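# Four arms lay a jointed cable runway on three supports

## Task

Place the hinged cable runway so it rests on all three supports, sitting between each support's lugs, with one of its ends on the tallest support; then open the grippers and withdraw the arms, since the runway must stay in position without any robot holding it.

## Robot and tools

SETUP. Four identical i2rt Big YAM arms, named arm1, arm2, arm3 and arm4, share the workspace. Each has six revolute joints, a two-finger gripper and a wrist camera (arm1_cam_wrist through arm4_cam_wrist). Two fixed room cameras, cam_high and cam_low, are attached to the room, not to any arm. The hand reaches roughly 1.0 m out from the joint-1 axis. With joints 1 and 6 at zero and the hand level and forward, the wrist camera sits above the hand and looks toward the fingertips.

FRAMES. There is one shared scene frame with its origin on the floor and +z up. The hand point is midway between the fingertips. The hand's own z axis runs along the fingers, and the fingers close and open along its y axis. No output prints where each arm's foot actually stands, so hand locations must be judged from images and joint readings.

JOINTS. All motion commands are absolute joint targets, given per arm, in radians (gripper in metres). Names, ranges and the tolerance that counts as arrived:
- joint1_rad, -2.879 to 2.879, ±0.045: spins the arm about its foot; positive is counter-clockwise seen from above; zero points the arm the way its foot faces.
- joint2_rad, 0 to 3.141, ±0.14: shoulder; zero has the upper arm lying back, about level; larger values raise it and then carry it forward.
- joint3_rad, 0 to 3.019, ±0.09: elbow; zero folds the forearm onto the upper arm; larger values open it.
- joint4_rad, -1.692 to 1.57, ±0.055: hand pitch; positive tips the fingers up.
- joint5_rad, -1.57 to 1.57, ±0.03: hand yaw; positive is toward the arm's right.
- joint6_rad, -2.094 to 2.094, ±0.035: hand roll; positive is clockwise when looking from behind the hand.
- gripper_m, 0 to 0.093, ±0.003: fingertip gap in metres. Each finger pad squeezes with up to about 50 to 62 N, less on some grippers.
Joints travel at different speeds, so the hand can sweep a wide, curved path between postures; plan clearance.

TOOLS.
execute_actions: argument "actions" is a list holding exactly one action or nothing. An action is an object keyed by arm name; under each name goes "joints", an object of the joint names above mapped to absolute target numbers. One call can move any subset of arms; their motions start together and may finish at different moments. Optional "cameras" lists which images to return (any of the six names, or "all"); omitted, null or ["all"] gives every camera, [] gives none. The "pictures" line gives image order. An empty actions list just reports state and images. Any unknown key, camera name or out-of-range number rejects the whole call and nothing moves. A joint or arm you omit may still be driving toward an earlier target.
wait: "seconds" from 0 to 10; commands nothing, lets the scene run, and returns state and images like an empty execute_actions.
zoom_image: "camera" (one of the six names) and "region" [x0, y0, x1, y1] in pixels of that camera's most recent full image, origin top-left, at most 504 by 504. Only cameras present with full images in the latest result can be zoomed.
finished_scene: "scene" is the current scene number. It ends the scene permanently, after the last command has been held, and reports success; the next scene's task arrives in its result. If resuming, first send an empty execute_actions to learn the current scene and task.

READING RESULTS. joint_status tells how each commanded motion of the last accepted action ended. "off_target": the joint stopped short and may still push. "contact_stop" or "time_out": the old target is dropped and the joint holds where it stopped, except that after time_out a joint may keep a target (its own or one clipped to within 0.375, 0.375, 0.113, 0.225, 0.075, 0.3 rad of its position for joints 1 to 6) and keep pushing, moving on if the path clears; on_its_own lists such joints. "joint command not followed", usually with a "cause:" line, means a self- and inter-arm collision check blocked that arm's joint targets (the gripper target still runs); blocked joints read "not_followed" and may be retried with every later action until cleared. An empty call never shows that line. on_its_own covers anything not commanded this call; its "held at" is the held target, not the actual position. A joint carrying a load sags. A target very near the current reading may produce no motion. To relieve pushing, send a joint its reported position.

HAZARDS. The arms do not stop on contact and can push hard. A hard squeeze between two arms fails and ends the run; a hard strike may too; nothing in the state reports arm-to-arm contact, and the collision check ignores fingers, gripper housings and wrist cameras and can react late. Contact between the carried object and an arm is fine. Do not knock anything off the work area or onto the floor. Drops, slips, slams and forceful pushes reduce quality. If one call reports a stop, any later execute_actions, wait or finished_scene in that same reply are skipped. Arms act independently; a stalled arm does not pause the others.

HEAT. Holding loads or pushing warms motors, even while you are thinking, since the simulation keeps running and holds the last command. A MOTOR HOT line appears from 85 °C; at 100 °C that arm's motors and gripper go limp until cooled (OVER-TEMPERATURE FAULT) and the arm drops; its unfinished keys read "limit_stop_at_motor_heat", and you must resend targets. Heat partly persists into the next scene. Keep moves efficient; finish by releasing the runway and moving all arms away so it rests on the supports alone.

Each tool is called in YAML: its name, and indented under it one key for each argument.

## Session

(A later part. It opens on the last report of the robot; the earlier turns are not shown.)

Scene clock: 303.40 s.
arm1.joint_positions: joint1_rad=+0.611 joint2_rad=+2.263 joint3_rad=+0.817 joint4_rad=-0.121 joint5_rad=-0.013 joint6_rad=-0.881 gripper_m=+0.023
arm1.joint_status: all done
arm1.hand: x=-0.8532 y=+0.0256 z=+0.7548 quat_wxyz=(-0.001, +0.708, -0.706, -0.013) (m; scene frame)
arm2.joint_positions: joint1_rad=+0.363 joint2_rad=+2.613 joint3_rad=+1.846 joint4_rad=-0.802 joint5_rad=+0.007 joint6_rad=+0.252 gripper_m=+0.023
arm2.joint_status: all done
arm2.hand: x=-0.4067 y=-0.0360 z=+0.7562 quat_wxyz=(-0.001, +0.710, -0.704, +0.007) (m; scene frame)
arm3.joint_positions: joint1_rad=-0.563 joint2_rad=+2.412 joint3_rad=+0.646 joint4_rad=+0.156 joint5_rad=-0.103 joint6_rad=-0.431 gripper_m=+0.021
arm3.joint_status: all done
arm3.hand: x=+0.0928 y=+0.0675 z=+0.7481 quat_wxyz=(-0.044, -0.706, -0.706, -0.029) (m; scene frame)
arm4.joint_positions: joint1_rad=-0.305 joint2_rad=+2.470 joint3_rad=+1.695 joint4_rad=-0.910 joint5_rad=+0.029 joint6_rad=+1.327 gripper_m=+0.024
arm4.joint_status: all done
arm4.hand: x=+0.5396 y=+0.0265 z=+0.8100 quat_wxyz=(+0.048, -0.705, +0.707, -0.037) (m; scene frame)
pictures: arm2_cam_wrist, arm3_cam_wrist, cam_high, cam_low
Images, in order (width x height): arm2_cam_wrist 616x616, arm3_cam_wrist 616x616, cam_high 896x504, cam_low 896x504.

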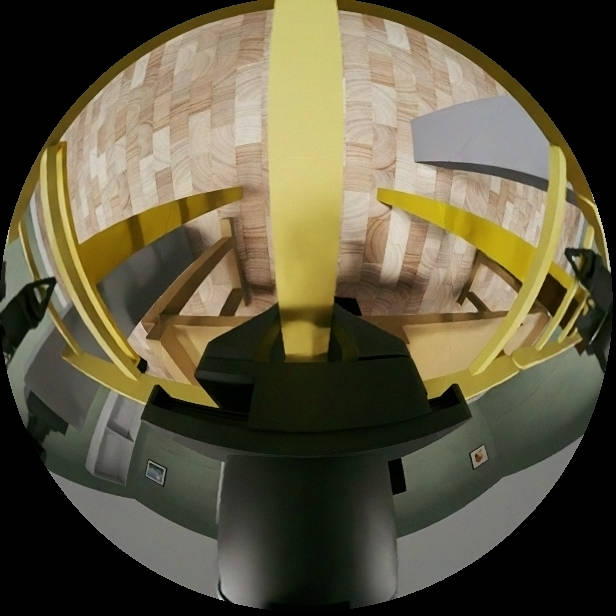

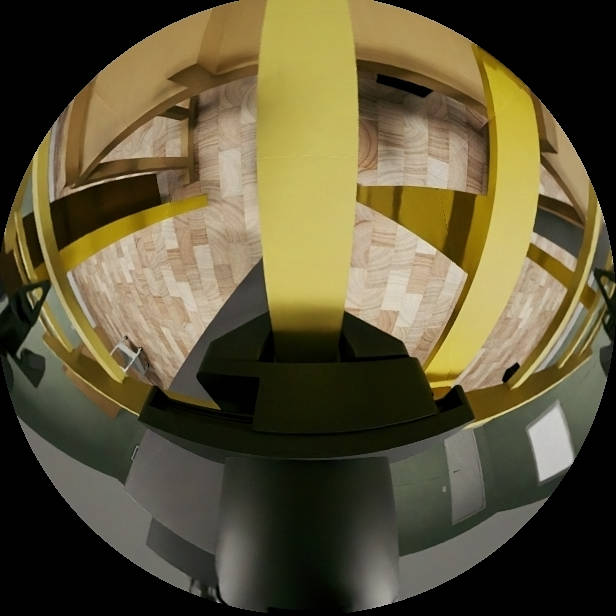

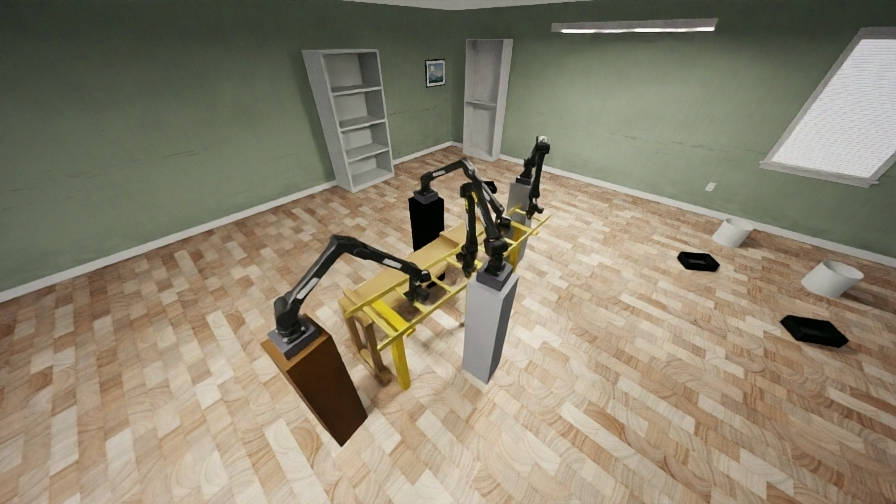

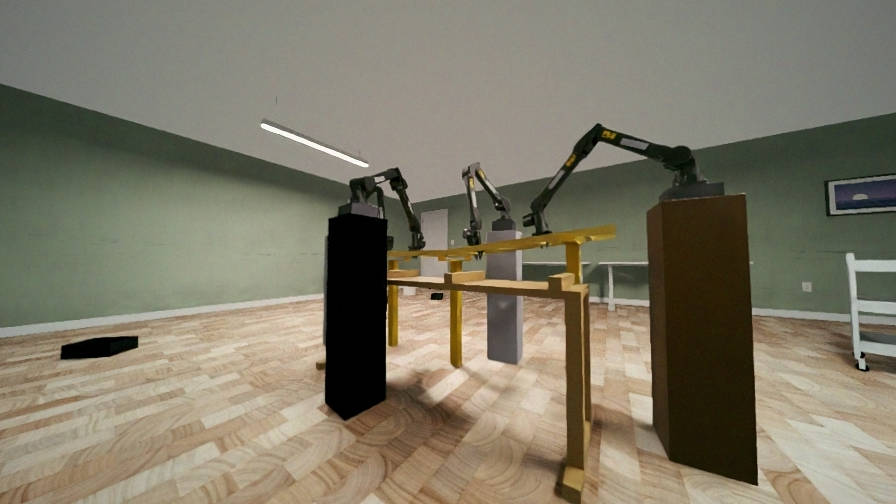

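execute_actions:
  actions:
    - {"arm1":{"joints":{"joint1_rad":0.635,"joint2_rad":2.262,"joint3_rad":0.805,"joint4_rad":-0.055,"joint6_rad":-0.86}},"arm2":{"joints":{"joint1_rad":0.393,"joint2_rad":2.63,"joint3_rad":1.98,"joint4_rad":-0.786,"joint6_rad":0.275}},"arm3":{"joints":{"joint1_rad":-0.635,"joint2_rad":2.42,"joint3_rad":0.72,"joint4_rad":0.16,"joint5_rad":-0.127,"joint6_rad":-0.49}},"arm4":{"joints":{"joint1_rad":-0.315,"joint2_rad":2.425,"joint3_rad":1.865,"joint4_rad":-0.995,"joint5_rad":0.036}}}
  cameras: ["cam_low","cam_high","arm3_cam_wrist","arm1_cam_wrist","arm4_cam_wrist"]

zoom_image:
  camera: "cam_low"
  region: [380, 230, 500, 280]

zoom_image:
  camera: "cam_low"
  region: [520, 210, 640, 270]

Scene clock: 320.73 s.
arm1.joint_positions: joint1_rad=+0.632 joint2_rad=+2.317 joint3_rad=+0.811 joint4_rad=-0.065 joint5_rad=-0.017 joint6_rad=-0.862 gripper_m=+0.023
arm1.joint_status: all done
arm1.hand: x=-0.8674 y=+0.0247 z=+0.7364 quat_wxyz=(+0.001, +0.708, -0.706, -0.016) (m; scene frame)
arm2.joint_positions: joint1_rad=+0.382 joint2_rad=+2.666 joint3_rad=+1.891 joint4_rad=-0.791 joint5_rad=+0.003 joint6_rad=+0.266 gripper_m=+0.023
arm2.joint_status: all done
arm2.hand: x=-0.4206 y=-0.0350 z=+0.7342 quat_wxyz=(+0.000, +0.712, -0.702, +0.005) (m; scene frame)
arm3.joint_positions: joint1_rad=-0.622 joint2_rad=+2.480 joint3_rad=+0.700 joint4_rad=+0.151 joint5_rad=-0.121 joint6_rad=-0.494 gripper_m=+0.021
arm3.joint_status: all done
arm3.hand: x=+0.0793 y=+0.0691 z=+0.7272 quat_wxyz=(-0.052, -0.705, -0.706, -0.038) (m; scene frame)
arm4.joint_positions: joint1_rad=-0.305 joint2_rad=+2.523 joint3_rad=+1.784 joint4_rad=-0.960 joint5_rad=+0.033 joint6_rad=+1.326 gripper_m=+0.024
arm4.joint_status: all done
arm4.hand: x=+0.5248 y=+0.0311 z=+0.8026 quat_wxyz=(+0.053, -0.705, +0.706, -0.041) (m; scene frame)
pictures: arm1_cam_wrist, arm3_cam_wrist, arm4_cam_wrist, cam_high, cam_low
Images, in order (width x height): arm1_cam_wrist 616x616, arm3_cam_wrist 616x616, arm4_cam_wrist 616x616, cam_high 896x504, cam_low 896x504.

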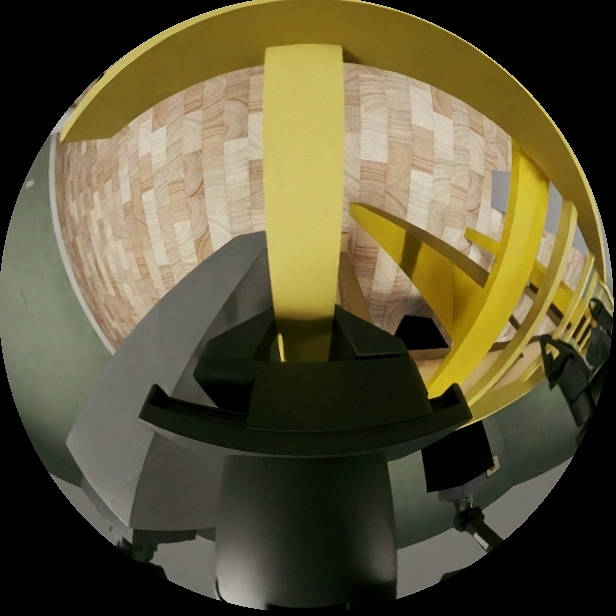

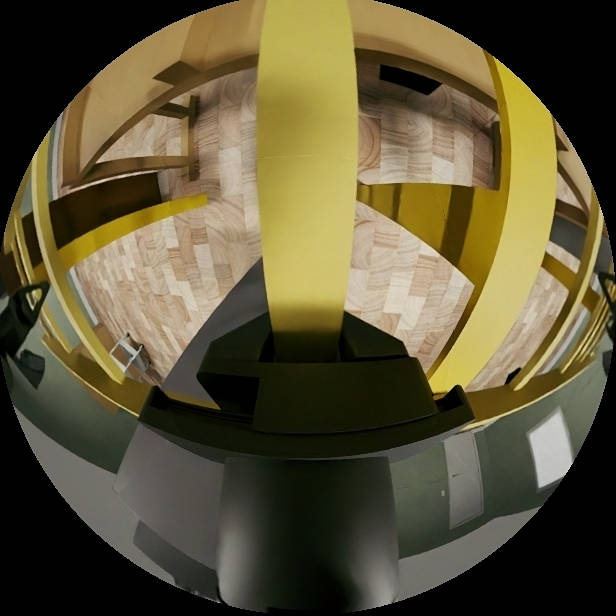

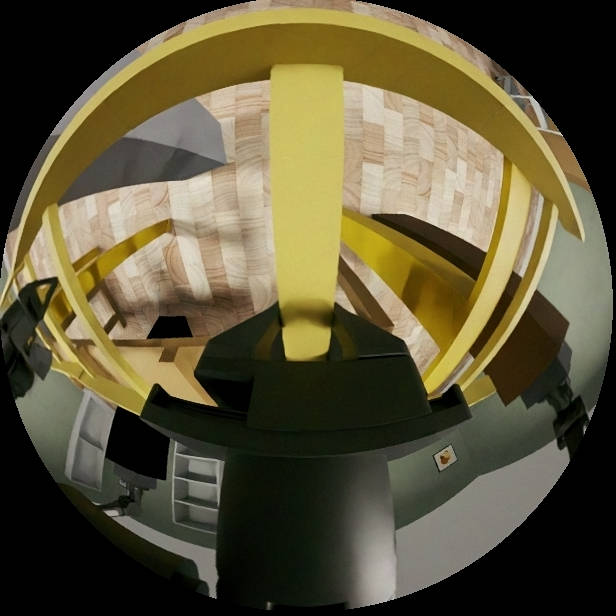

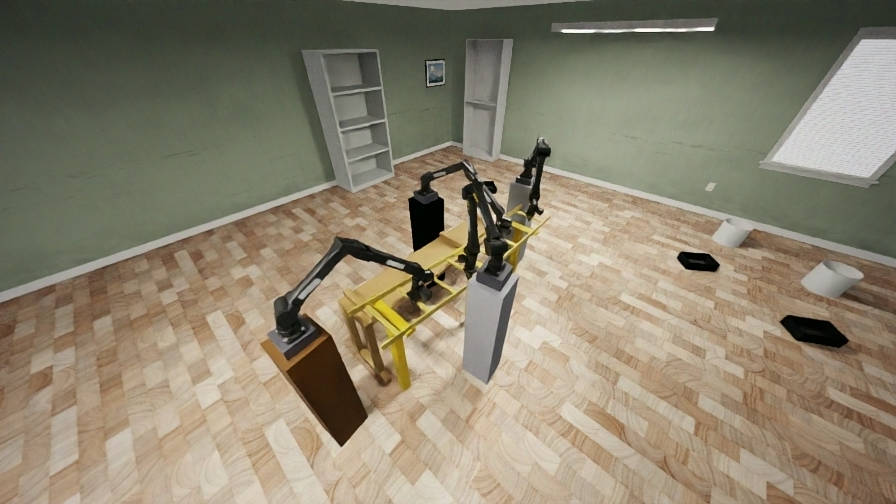

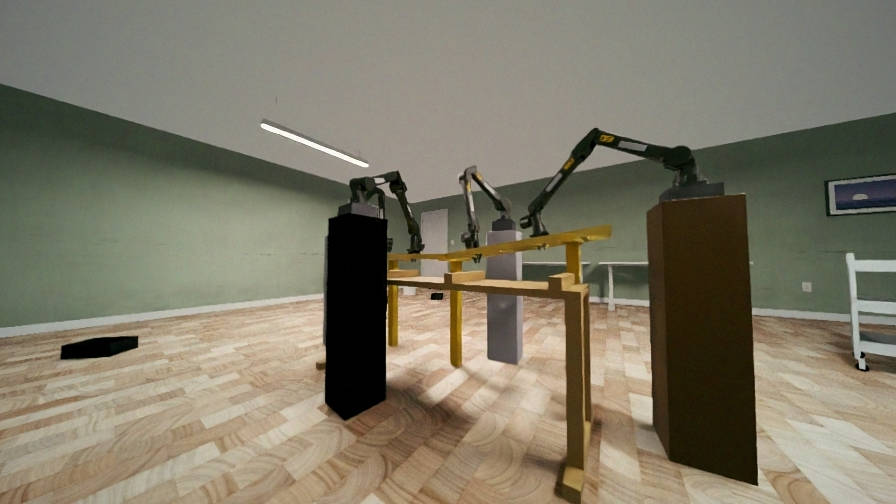

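Region (380, 230, 500, 280) of cam_low's 896x504 image, scaled by 4.200, with more detail than that image has; it fills the top 210 rows of this view, and the rest is white.

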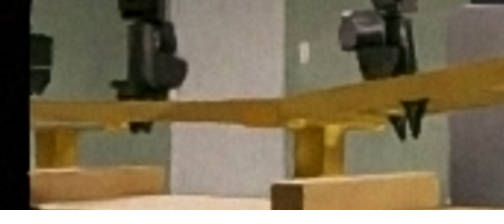

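Region (520, 210, 640, 270) of cam_low's 896x504 image, scaled by 4.200, with more detail than that image has.

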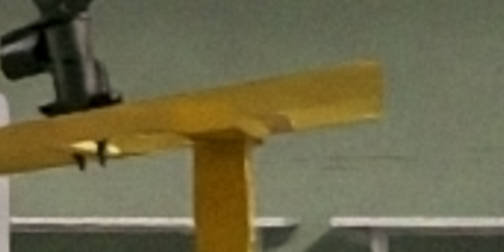

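execute_actions:
  actions:
    - {"arm1":{"joints":{"joint2_rad":2.33,"joint4_rad":-0.04}},"arm2":{"joints":{"joint2_rad":2.675,"joint3_rad":1.93}},"arm3":{"joints":{"joint2_rad":2.49,"joint3_rad":0.71}},"arm4":{"joints":{"joint2_rad":2.51,"joint3_rad":1.82,"joint4_rad":-0.97}}}
  cameras: ["cam_low","cam_high"]

zoom_image:
  camera: "cam_low"
  region: [380, 230, 500, 280]

zoom_image:
  camera: "cam_high"
  region: [350, 280, 450, 360]

Scene clock: 324.47 s.
arm1.joint_positions: joint1_rad=+0.632 joint2_rad=+2.358 joint3_rad=+0.821 joint4_rad=-0.030 joint5_rad=-0.012 joint6_rad=-0.862 gripper_m=+0.023
arm1.joint_status: all done
arm1.hand: x=-0.8681 y=+0.0231 z=+0.7231 quat_wxyz=(-0.001, +0.708, -0.706, -0.013) (m; scene frame)
arm2.joint_positions: joint1_rad=+0.383 joint2_rad=+2.678 joint3_rad=+1.891 joint4_rad=-0.781 joint5_rad=+0.007 joint6_rad=+0.266 gripper_m=+0.023
arm2.joint_status: all done
arm2.hand: x=-0.4199 y=-0.0369 z=+0.7272 quat_wxyz=(-0.002, +0.712, -0.702, +0.006) (m; scene frame)
arm3.joint_positions: joint1_rad=-0.622 joint2_rad=+2.482 joint3_rad=+0.700 joint4_rad=+0.151 joint5_rad=-0.121 joint6_rad=-0.495 gripper_m=+0.021
arm3.joint_status: all done
arm3.hand: x=+0.0797 y=+0.0698 z=+0.7267 quat_wxyz=(-0.051, -0.705, -0.707, -0.039) (m; scene frame)
arm4.joint_positions: joint1_rad=-0.305 joint2_rad=+2.527 joint3_rad=+1.784 joint4_rad=-0.960 joint5_rad=+0.033 joint6_rad=+1.326 gripper_m=+0.024
arm4.joint_status: all done
arm4.hand: x=+0.5262 y=+0.0308 z=+0.8003 quat_wxyz=(+0.054, -0.705, +0.706, -0.043) (m; scene frame)
pictures: cam_high, cam_low
Images, in order (width x height): cam_high 896x504, cam_low 896x504.

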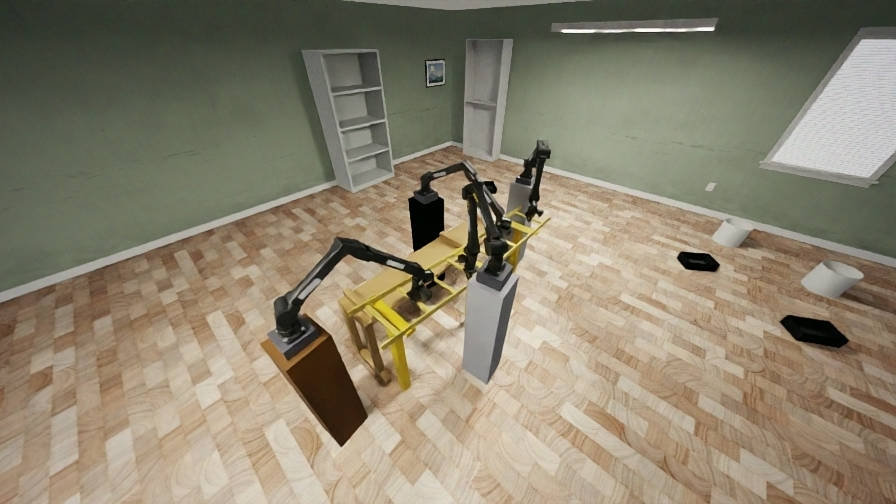

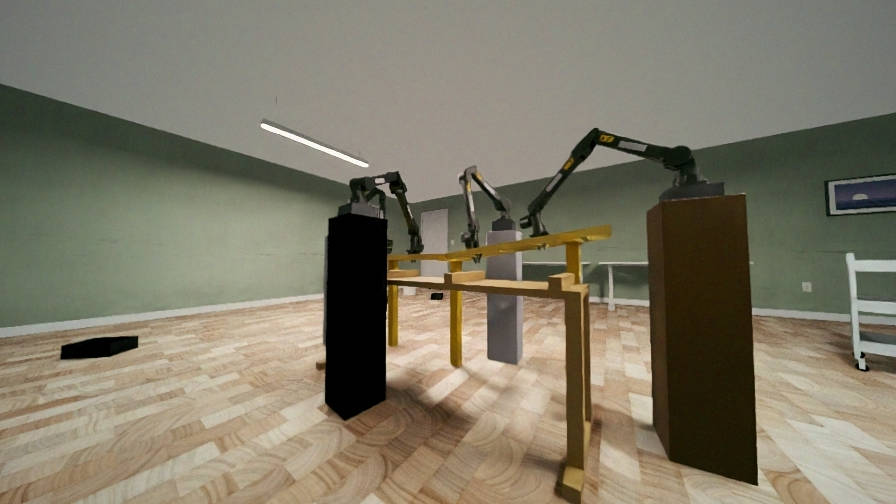

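Region (380, 230, 500, 280) of cam_low's 896x504 image, scaled by 4.200, with more detail than that image has; it fills the top 210 rows of this view, and the rest is white.

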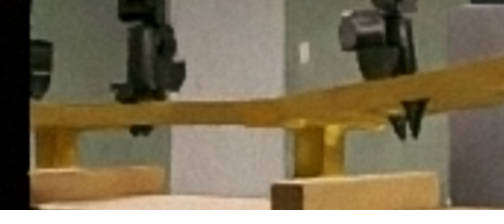

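Region (350, 280, 450, 360) of cam_high's 896x504 image, scaled by 5.040, with more detail than that image has; it fills the top 403 rows of this view, and the rest is white.

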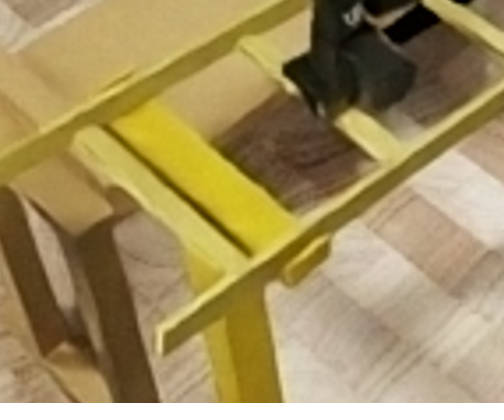

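execute_actions:
  actions:
    - {"arm1":{"joints":{"joint2_rad":2.375,"joint4_rad":-0.015}},"arm2":{"joints":{"joint2_rad":2.69,"joint3_rad":1.895}},"arm3":{"joints":{"joint1_rad":-0.622,"joint2_rad":2.49,"joint3_rad":0.702}},"arm4":{"joints":{"joint1_rad":-0.305,"joint2_rad":2.53,"joint3_rad":1.79,"joint4_rad":-0.962}}}
  cameras: []

Scene clock: 328.13 s.
arm1.joint_positions: joint1_rad=+0.632 joint2_rad=+2.363 joint3_rad=+0.821 joint4_rad=-0.020 joint5_rad=-0.012 joint6_rad=-0.862 gripper_m=+0.023
arm1.joint_status: all done
arm1.hand: x=-0.8678 y=+0.0234 z=+0.7216 quat_wxyz=(-0.003, +0.708, -0.706, -0.013) (m; scene frame)
arm2.joint_positions: joint1_rad=+0.383 joint2_rad=+2.679 joint3_rad=+1.891 joint4_rad=-0.780 joint5_rad=+0.007 joint6_rad=+0.266 gripper_m=+0.023
arm2.joint_status: all done
arm2.hand: x=-0.4197 y=-0.0375 z=+0.7260 quat_wxyz=(-0.002, +0.712, -0.702, +0.007) (m; scene frame)
arm3.joint_positions: joint1_rad=-0.622 joint2_rad=+2.482 joint3_rad=+0.700 joint4_rad=+0.151 joint5_rad=-0.121 joint6_rad=-0.495 gripper_m=+0.021
arm3.joint_status: all done
arm3.hand: x=+0.0797 y=+0.0698 z=+0.7267 quat_wxyz=(-0.051, -0.705, -0.707, -0.039) (m; scene frame)
arm4.joint_positions: joint1_rad=-0.305 joint2_rad=+2.528 joint3_rad=+1.784 joint4_rad=-0.960 joint5_rad=+0.033 joint6_rad=+1.326 gripper_m=+0.024
arm4.joint_status: all done
arm4.hand: x=+0.5266 y=+0.0307 z=+0.7997 quat_wxyz=(+0.054, -0.705, +0.706, -0.044) (m; scene frame)
pictures: none
No camera images: the call's "cameras" was empty. Leave "cameras" out to get every camera's image.

execute_actions:
  actions:
    - {"arm1":{"joints":{"gripper_m":0.075}},"arm2":{"joints":{"gripper_m":0.075}},"arm3":{"joints":{"gripper_m":0.075}},"arm4":{"joints":{"gripper_m":0.075}}}
  cameras: []

execute_actions:
  actions:
    - {"arm1":{"joints":{"joint2_rad":2.10,"joint3_rad":0.736,"joint4_rad":-0.189}},"arm2":{"joints":{"joint2_rad":2.51,"joint3_rad":1.812,"joint4_rad":-0.86}},"arm3":{"joints":{"joint2_rad":2.19,"joint3_rad":0.583,"joint4_rad":-0.014}},"arm4":{"joints":{"joint2_rad":2.355,"joint3_rad":1.702,"joint4_rad":-1.044}}}
  cameras: ["cam_low","cam_high"]

Scene clock: 335.40 s.
arm1.joint_positions: joint1_rad=+0.632 joint2_rad=+2.363 joint3_rad=+0.811 joint4_rad=-0.020 joint5_rad=-0.004 joint6_rad=-0.862 gripper_m=+0.075
arm1.joint_status: all done
arm1.hand: x=-0.8716 y=+0.0183 z=+0.7215 quat_wxyz=(+0.002, +0.708, -0.706, -0.009) (m; scene frame)
arm2.joint_positions: joint1_rad=+0.383 joint2_rad=+2.679 joint3_rad=+1.891 joint4_rad=-0.780 joint5_rad=+0.003 joint6_rad=+0.267 gripper_m=+0.075
arm2.joint_status: all done
arm2.hand: x=-0.4205 y=-0.0377 z=+0.7260 quat_wxyz=(+0.000, +0.712, -0.702, +0.005) (m; scene frame)
arm3.joint_positions: joint1_rad=-0.622 joint2_rad=+2.482 joint3_rad=+0.700 joint4_rad=+0.151 joint5_rad=-0.123 joint6_rad=-0.495 gripper_m=+0.075
arm3.joint_status: all done
arm3.hand: x=+0.0800 y=+0.0697 z=+0.7267 quat_wxyz=(-0.052, -0.705, -0.706, -0.039) (m; scene frame)
arm4.joint_positions: joint1_rad=-0.305 joint2_rad=+2.527 joint3_rad=+1.784 joint4_rad=-0.960 joint5_rad=+0.035 joint6_rad=+1.326 gripper_m=+0.075
arm4.joint_status: all done
arm4.hand: x=+0.5263 y=+0.0310 z=+0.8004 quat_wxyz=(+0.054, -0.705, +0.706, -0.043) (m; scene frame)
pictures: none
No camera images: the call's "cameras" was empty. Leave "cameras" out to get every camera's image.

Scene clock: 336.73 s.
arm1.joint_positions: joint1_rad=+0.632 joint2_rad=+2.091 joint3_rad=+0.739 joint4_rad=-0.180 joint5_rad=+0.004 joint6_rad=-0.865 gripper_m=+0.075
arm1.joint_status: all done
arm1.hand: x=-0.8582 y=+0.0266 z=+0.8078 quat_wxyz=(-0.018, +0.709, -0.705, -0.004) (m; scene frame)
arm2.joint_positions: joint1_rad=+0.383 joint2_rad=+2.496 joint3_rad=+1.805 joint4_rad=-0.853 joint5_rad=+0.003 joint6_rad=+0.267 gripper_m=+0.075
arm2.joint_status: all done
arm2.hand: x=-0.4223 y=-0.0319 z=+0.8189 quat_wxyz=(-0.006, +0.712, -0.702, -0.005) (m; scene frame)
arm3.joint_positions: joint1_rad=-0.622 joint2_rad=+2.186 joint3_rad=+0.583 joint4_rad=-0.004 joint5_rad=-0.123 joint6_rad=-0.495 gripper_m=+0.075
arm3.joint_status: all done
arm3.hand: x=+0.0772 y=+0.0644 z=+0.8099 quat_wxyz=(-0.056, -0.704, -0.707, -0.027) (m; scene frame)
arm4.joint_positions: joint1_rad=-0.305 joint2_rad=+2.328 joint3_rad=+1.700 joint4_rad=-1.030 joint5_rad=+0.035 joint6_rad=+1.326 gripper_m=+0.075
arm4.joint_status: all done
arm4.hand: x=+0.5266 y=+0.0294 z=+0.8985 quat_wxyz=(+0.043, -0.705, +0.707, -0.024) (m; scene frame)
pictures: cam_high, cam_low
Images, in order (width x height): cam_high 896x504, cam_low 896x504.

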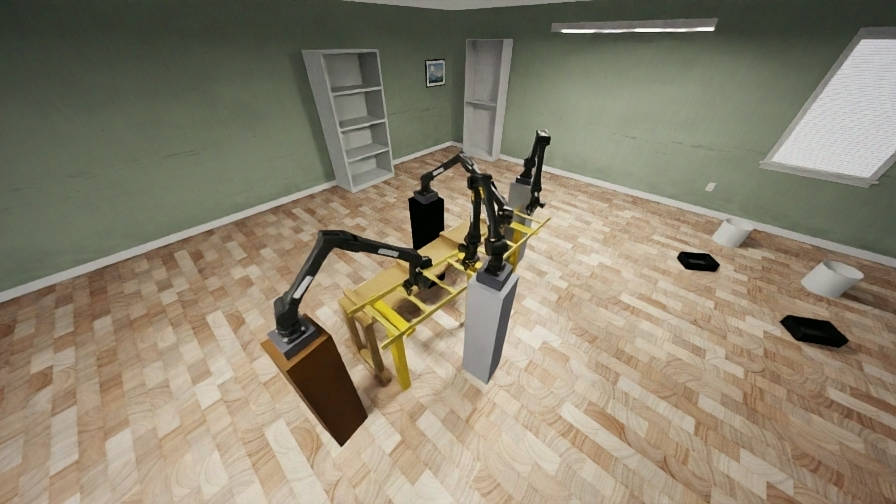

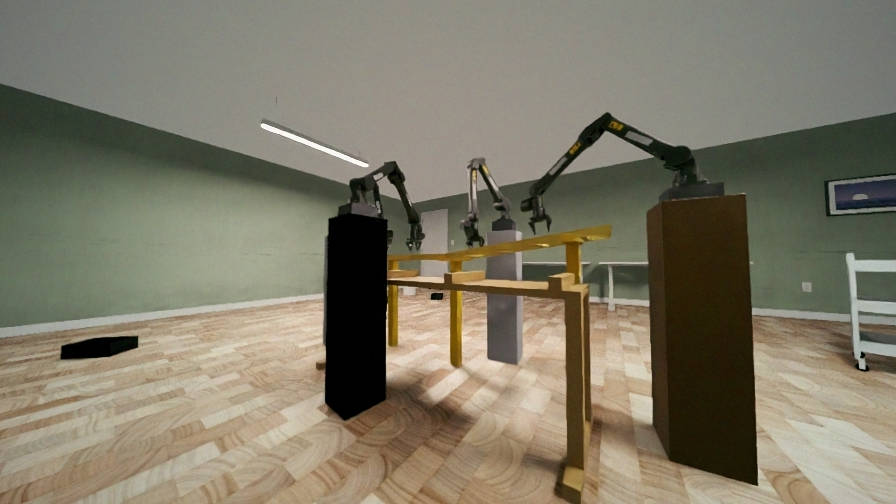

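execute_actions:
  actions:
    - {"arm1":{"joints":{"joint2_rad":1.0,"joint3_rad":0.9,"joint4_rad":-0.7}},"arm2":{"joints":{"joint2_rad":1.2,"joint4_rad":-1.2}},"arm3":{"joints":{"joint2_rad":1.0,"joint3_rad":0.9,"joint4_rad":-0.7}},"arm4":{"joints":{"joint2_rad":1.2,"joint4_rad":-1.2}}}

zoom_image:
  camera: "cam_high"
  region: [330, 190, 580, 370]

zoom_image:
  camera: "cam_low"
  region: [380, 210, 640, 290]

Scene clock: 342.87 s.
arm1.joint_positions: joint1_rad=+0.632 joint2_rad=+0.998 joint3_rad=+0.881 joint4_rad=-0.692 joint5_rad=+0.004 joint6_rad=-0.865 gripper_m=+0.075
arm1.joint_status: all done
arm1.hand: x=-0.8061 y=+0.0633 z=+1.2640 quat_wxyz=(-0.369, +0.657, -0.657, +0.024) (m; scene frame)
arm2.joint_positions: joint1_rad=+0.383 joint2_rad=+1.187 joint3_rad=+1.810 joint4_rad=-1.187 joint5_rad=+0.003 joint6_rad=+0.267 gripper_m=+0.075
arm2.joint_status: all done
arm2.hand: x=-0.3700 y=-0.2197 z=+1.6049 quat_wxyz=(-0.235, +0.626, -0.617, -0.415) (m; scene frame)
arm3.joint_positions: joint1_rad=-0.622 joint2_rad=+0.996 joint3_rad=+0.887 joint4_rad=-0.688 joint5_rad=-0.123 joint6_rad=-0.495 gripper_m=+0.075
arm3.joint_status: all done
arm3.hand: x=+0.0111 y=-0.0599 z=+1.3066 quat_wxyz=(-0.165, -0.633, -0.670, +0.351) (m; scene frame)
arm4.joint_positions: joint1_rad=-0.305 joint2_rad=+1.199 joint3_rad=+1.702 joint4_rad=-1.183 joint5_rad=+0.035 joint6_rad=+1.326 gripper_m=+0.075
arm4.joint_status: all done
arm4.hand: x=+0.6668 y=-0.0159 z=+1.5458 quat_wxyz=(-0.202, -0.634, +0.642, +0.382) (m; scene frame)
pictures: arm1_cam_wrist, arm2_cam_wrist, arm3_cam_wrist, arm4_cam_wrist, cam_high, cam_low
Images, in order (width x height): arm1_cam_wrist 616x616, arm2_cam_wrist 616x616, arm3_cam_wrist 616x616, arm4_cam_wrist 616x616, cam_high 896x504, cam_low 896x504.

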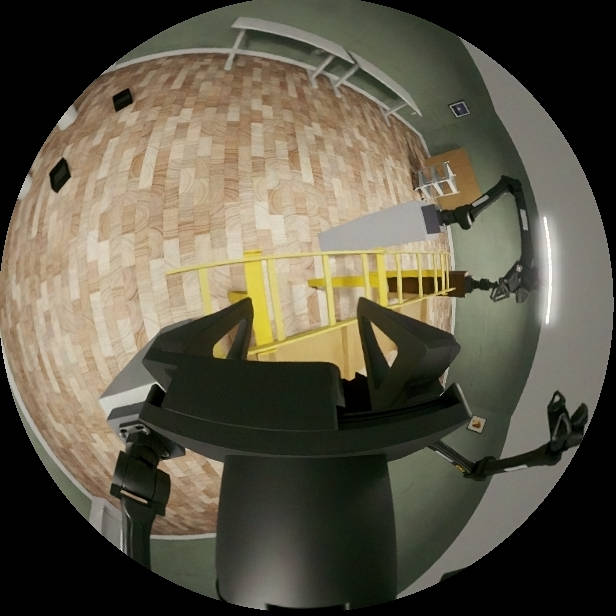

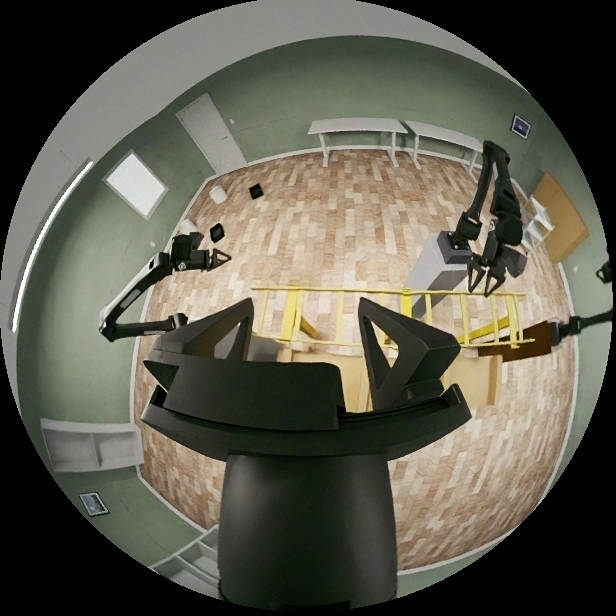

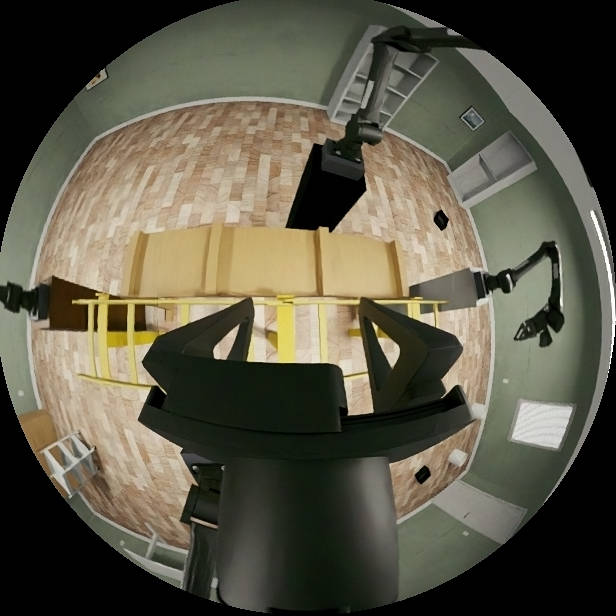

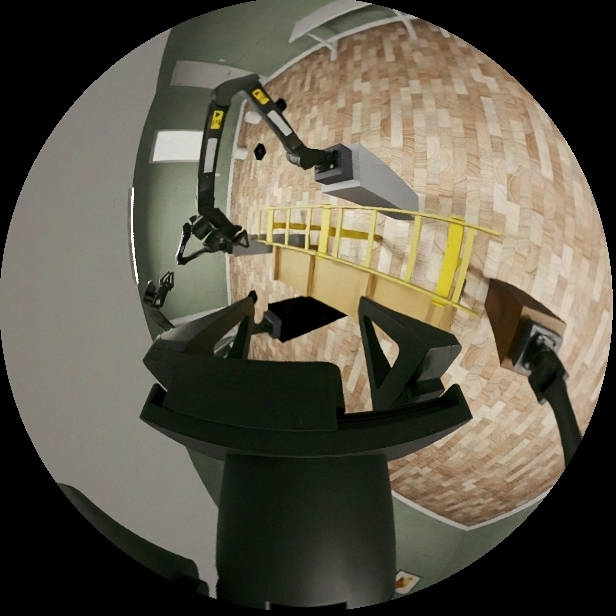

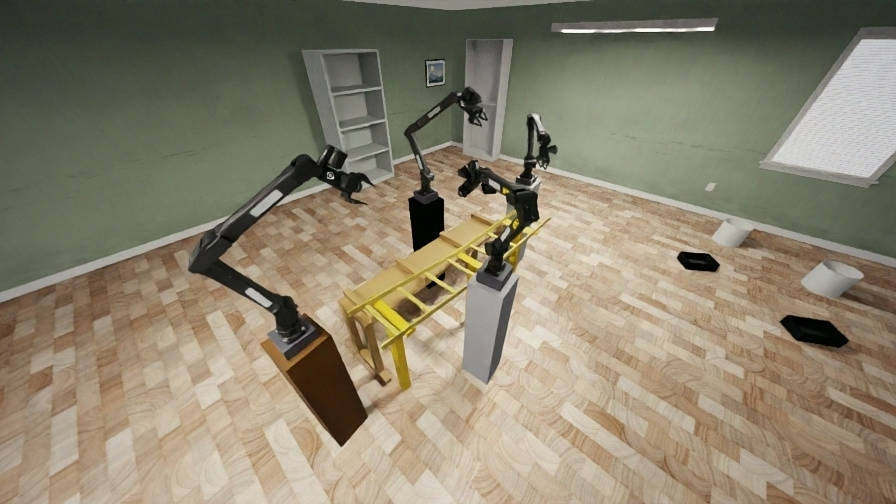

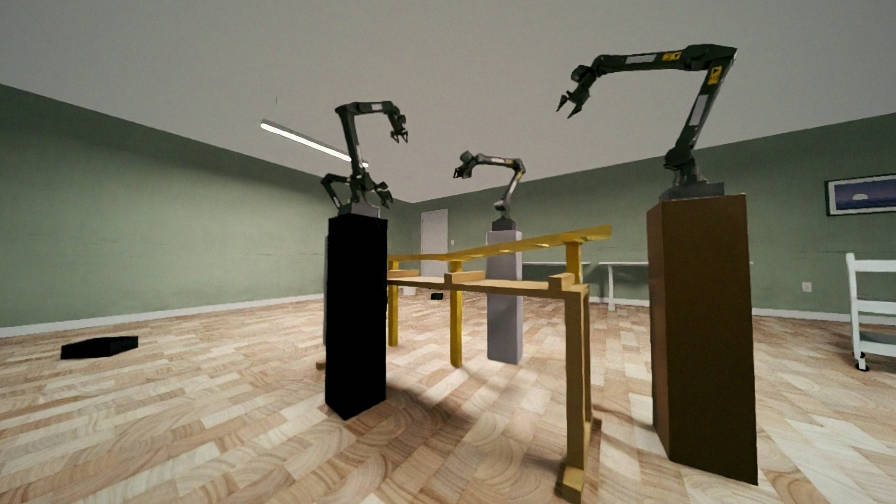

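Region (330, 190, 580, 370) of cam_high's 896x504 image, scaled by 2.016, with more detail than that image has; it fills the top 363 rows of this view, and the rest is white.

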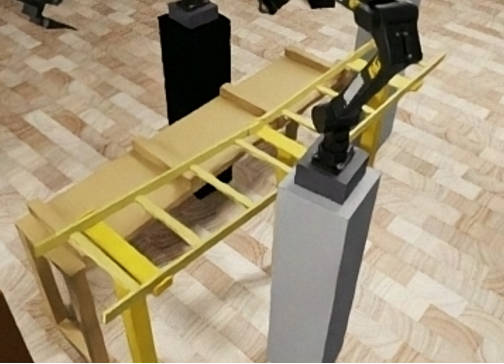

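Region (380, 210, 640, 290) of cam_low's 896x504 image, scaled by 1.938, with more detail than that image has; it fills the top 155 rows of this view, and the rest is white.

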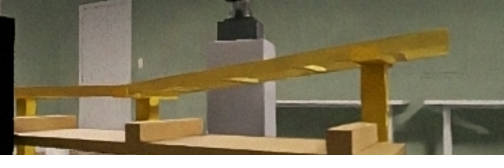

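zoom_image:
  camera: "arm1_cam_wrist"
  region: [230, 230, 470, 370]

zoom_image:
  camera: "arm3_cam_wrist"
  region: [240, 270, 380, 380]

Region (230, 230, 470, 370) of arm1_cam_wrist's 616x616 image, scaled by 2.100, with more detail than that image has; it fills the top 294 rows of this view, and the rest is white.

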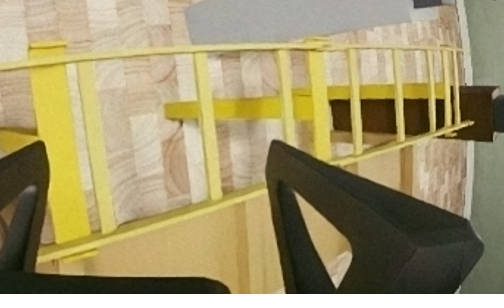

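Region (240, 270, 380, 380) of arm3_cam_wrist's 616x616 image, scaled by 3.600, with more detail than that image has; it fills the top 396 rows of this view, and the rest is white.

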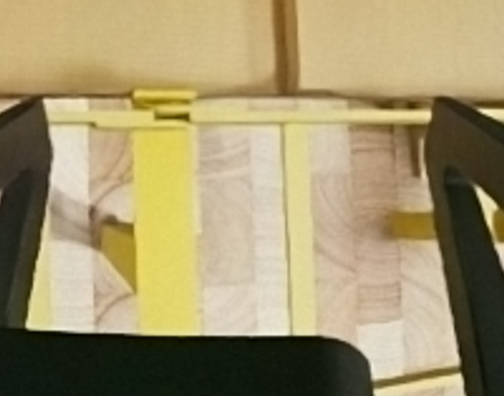

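The hinge sits on the middle support and the rails lie between the lugs.

finished_scene:
  scene: 1

The scene is finished: the task was done.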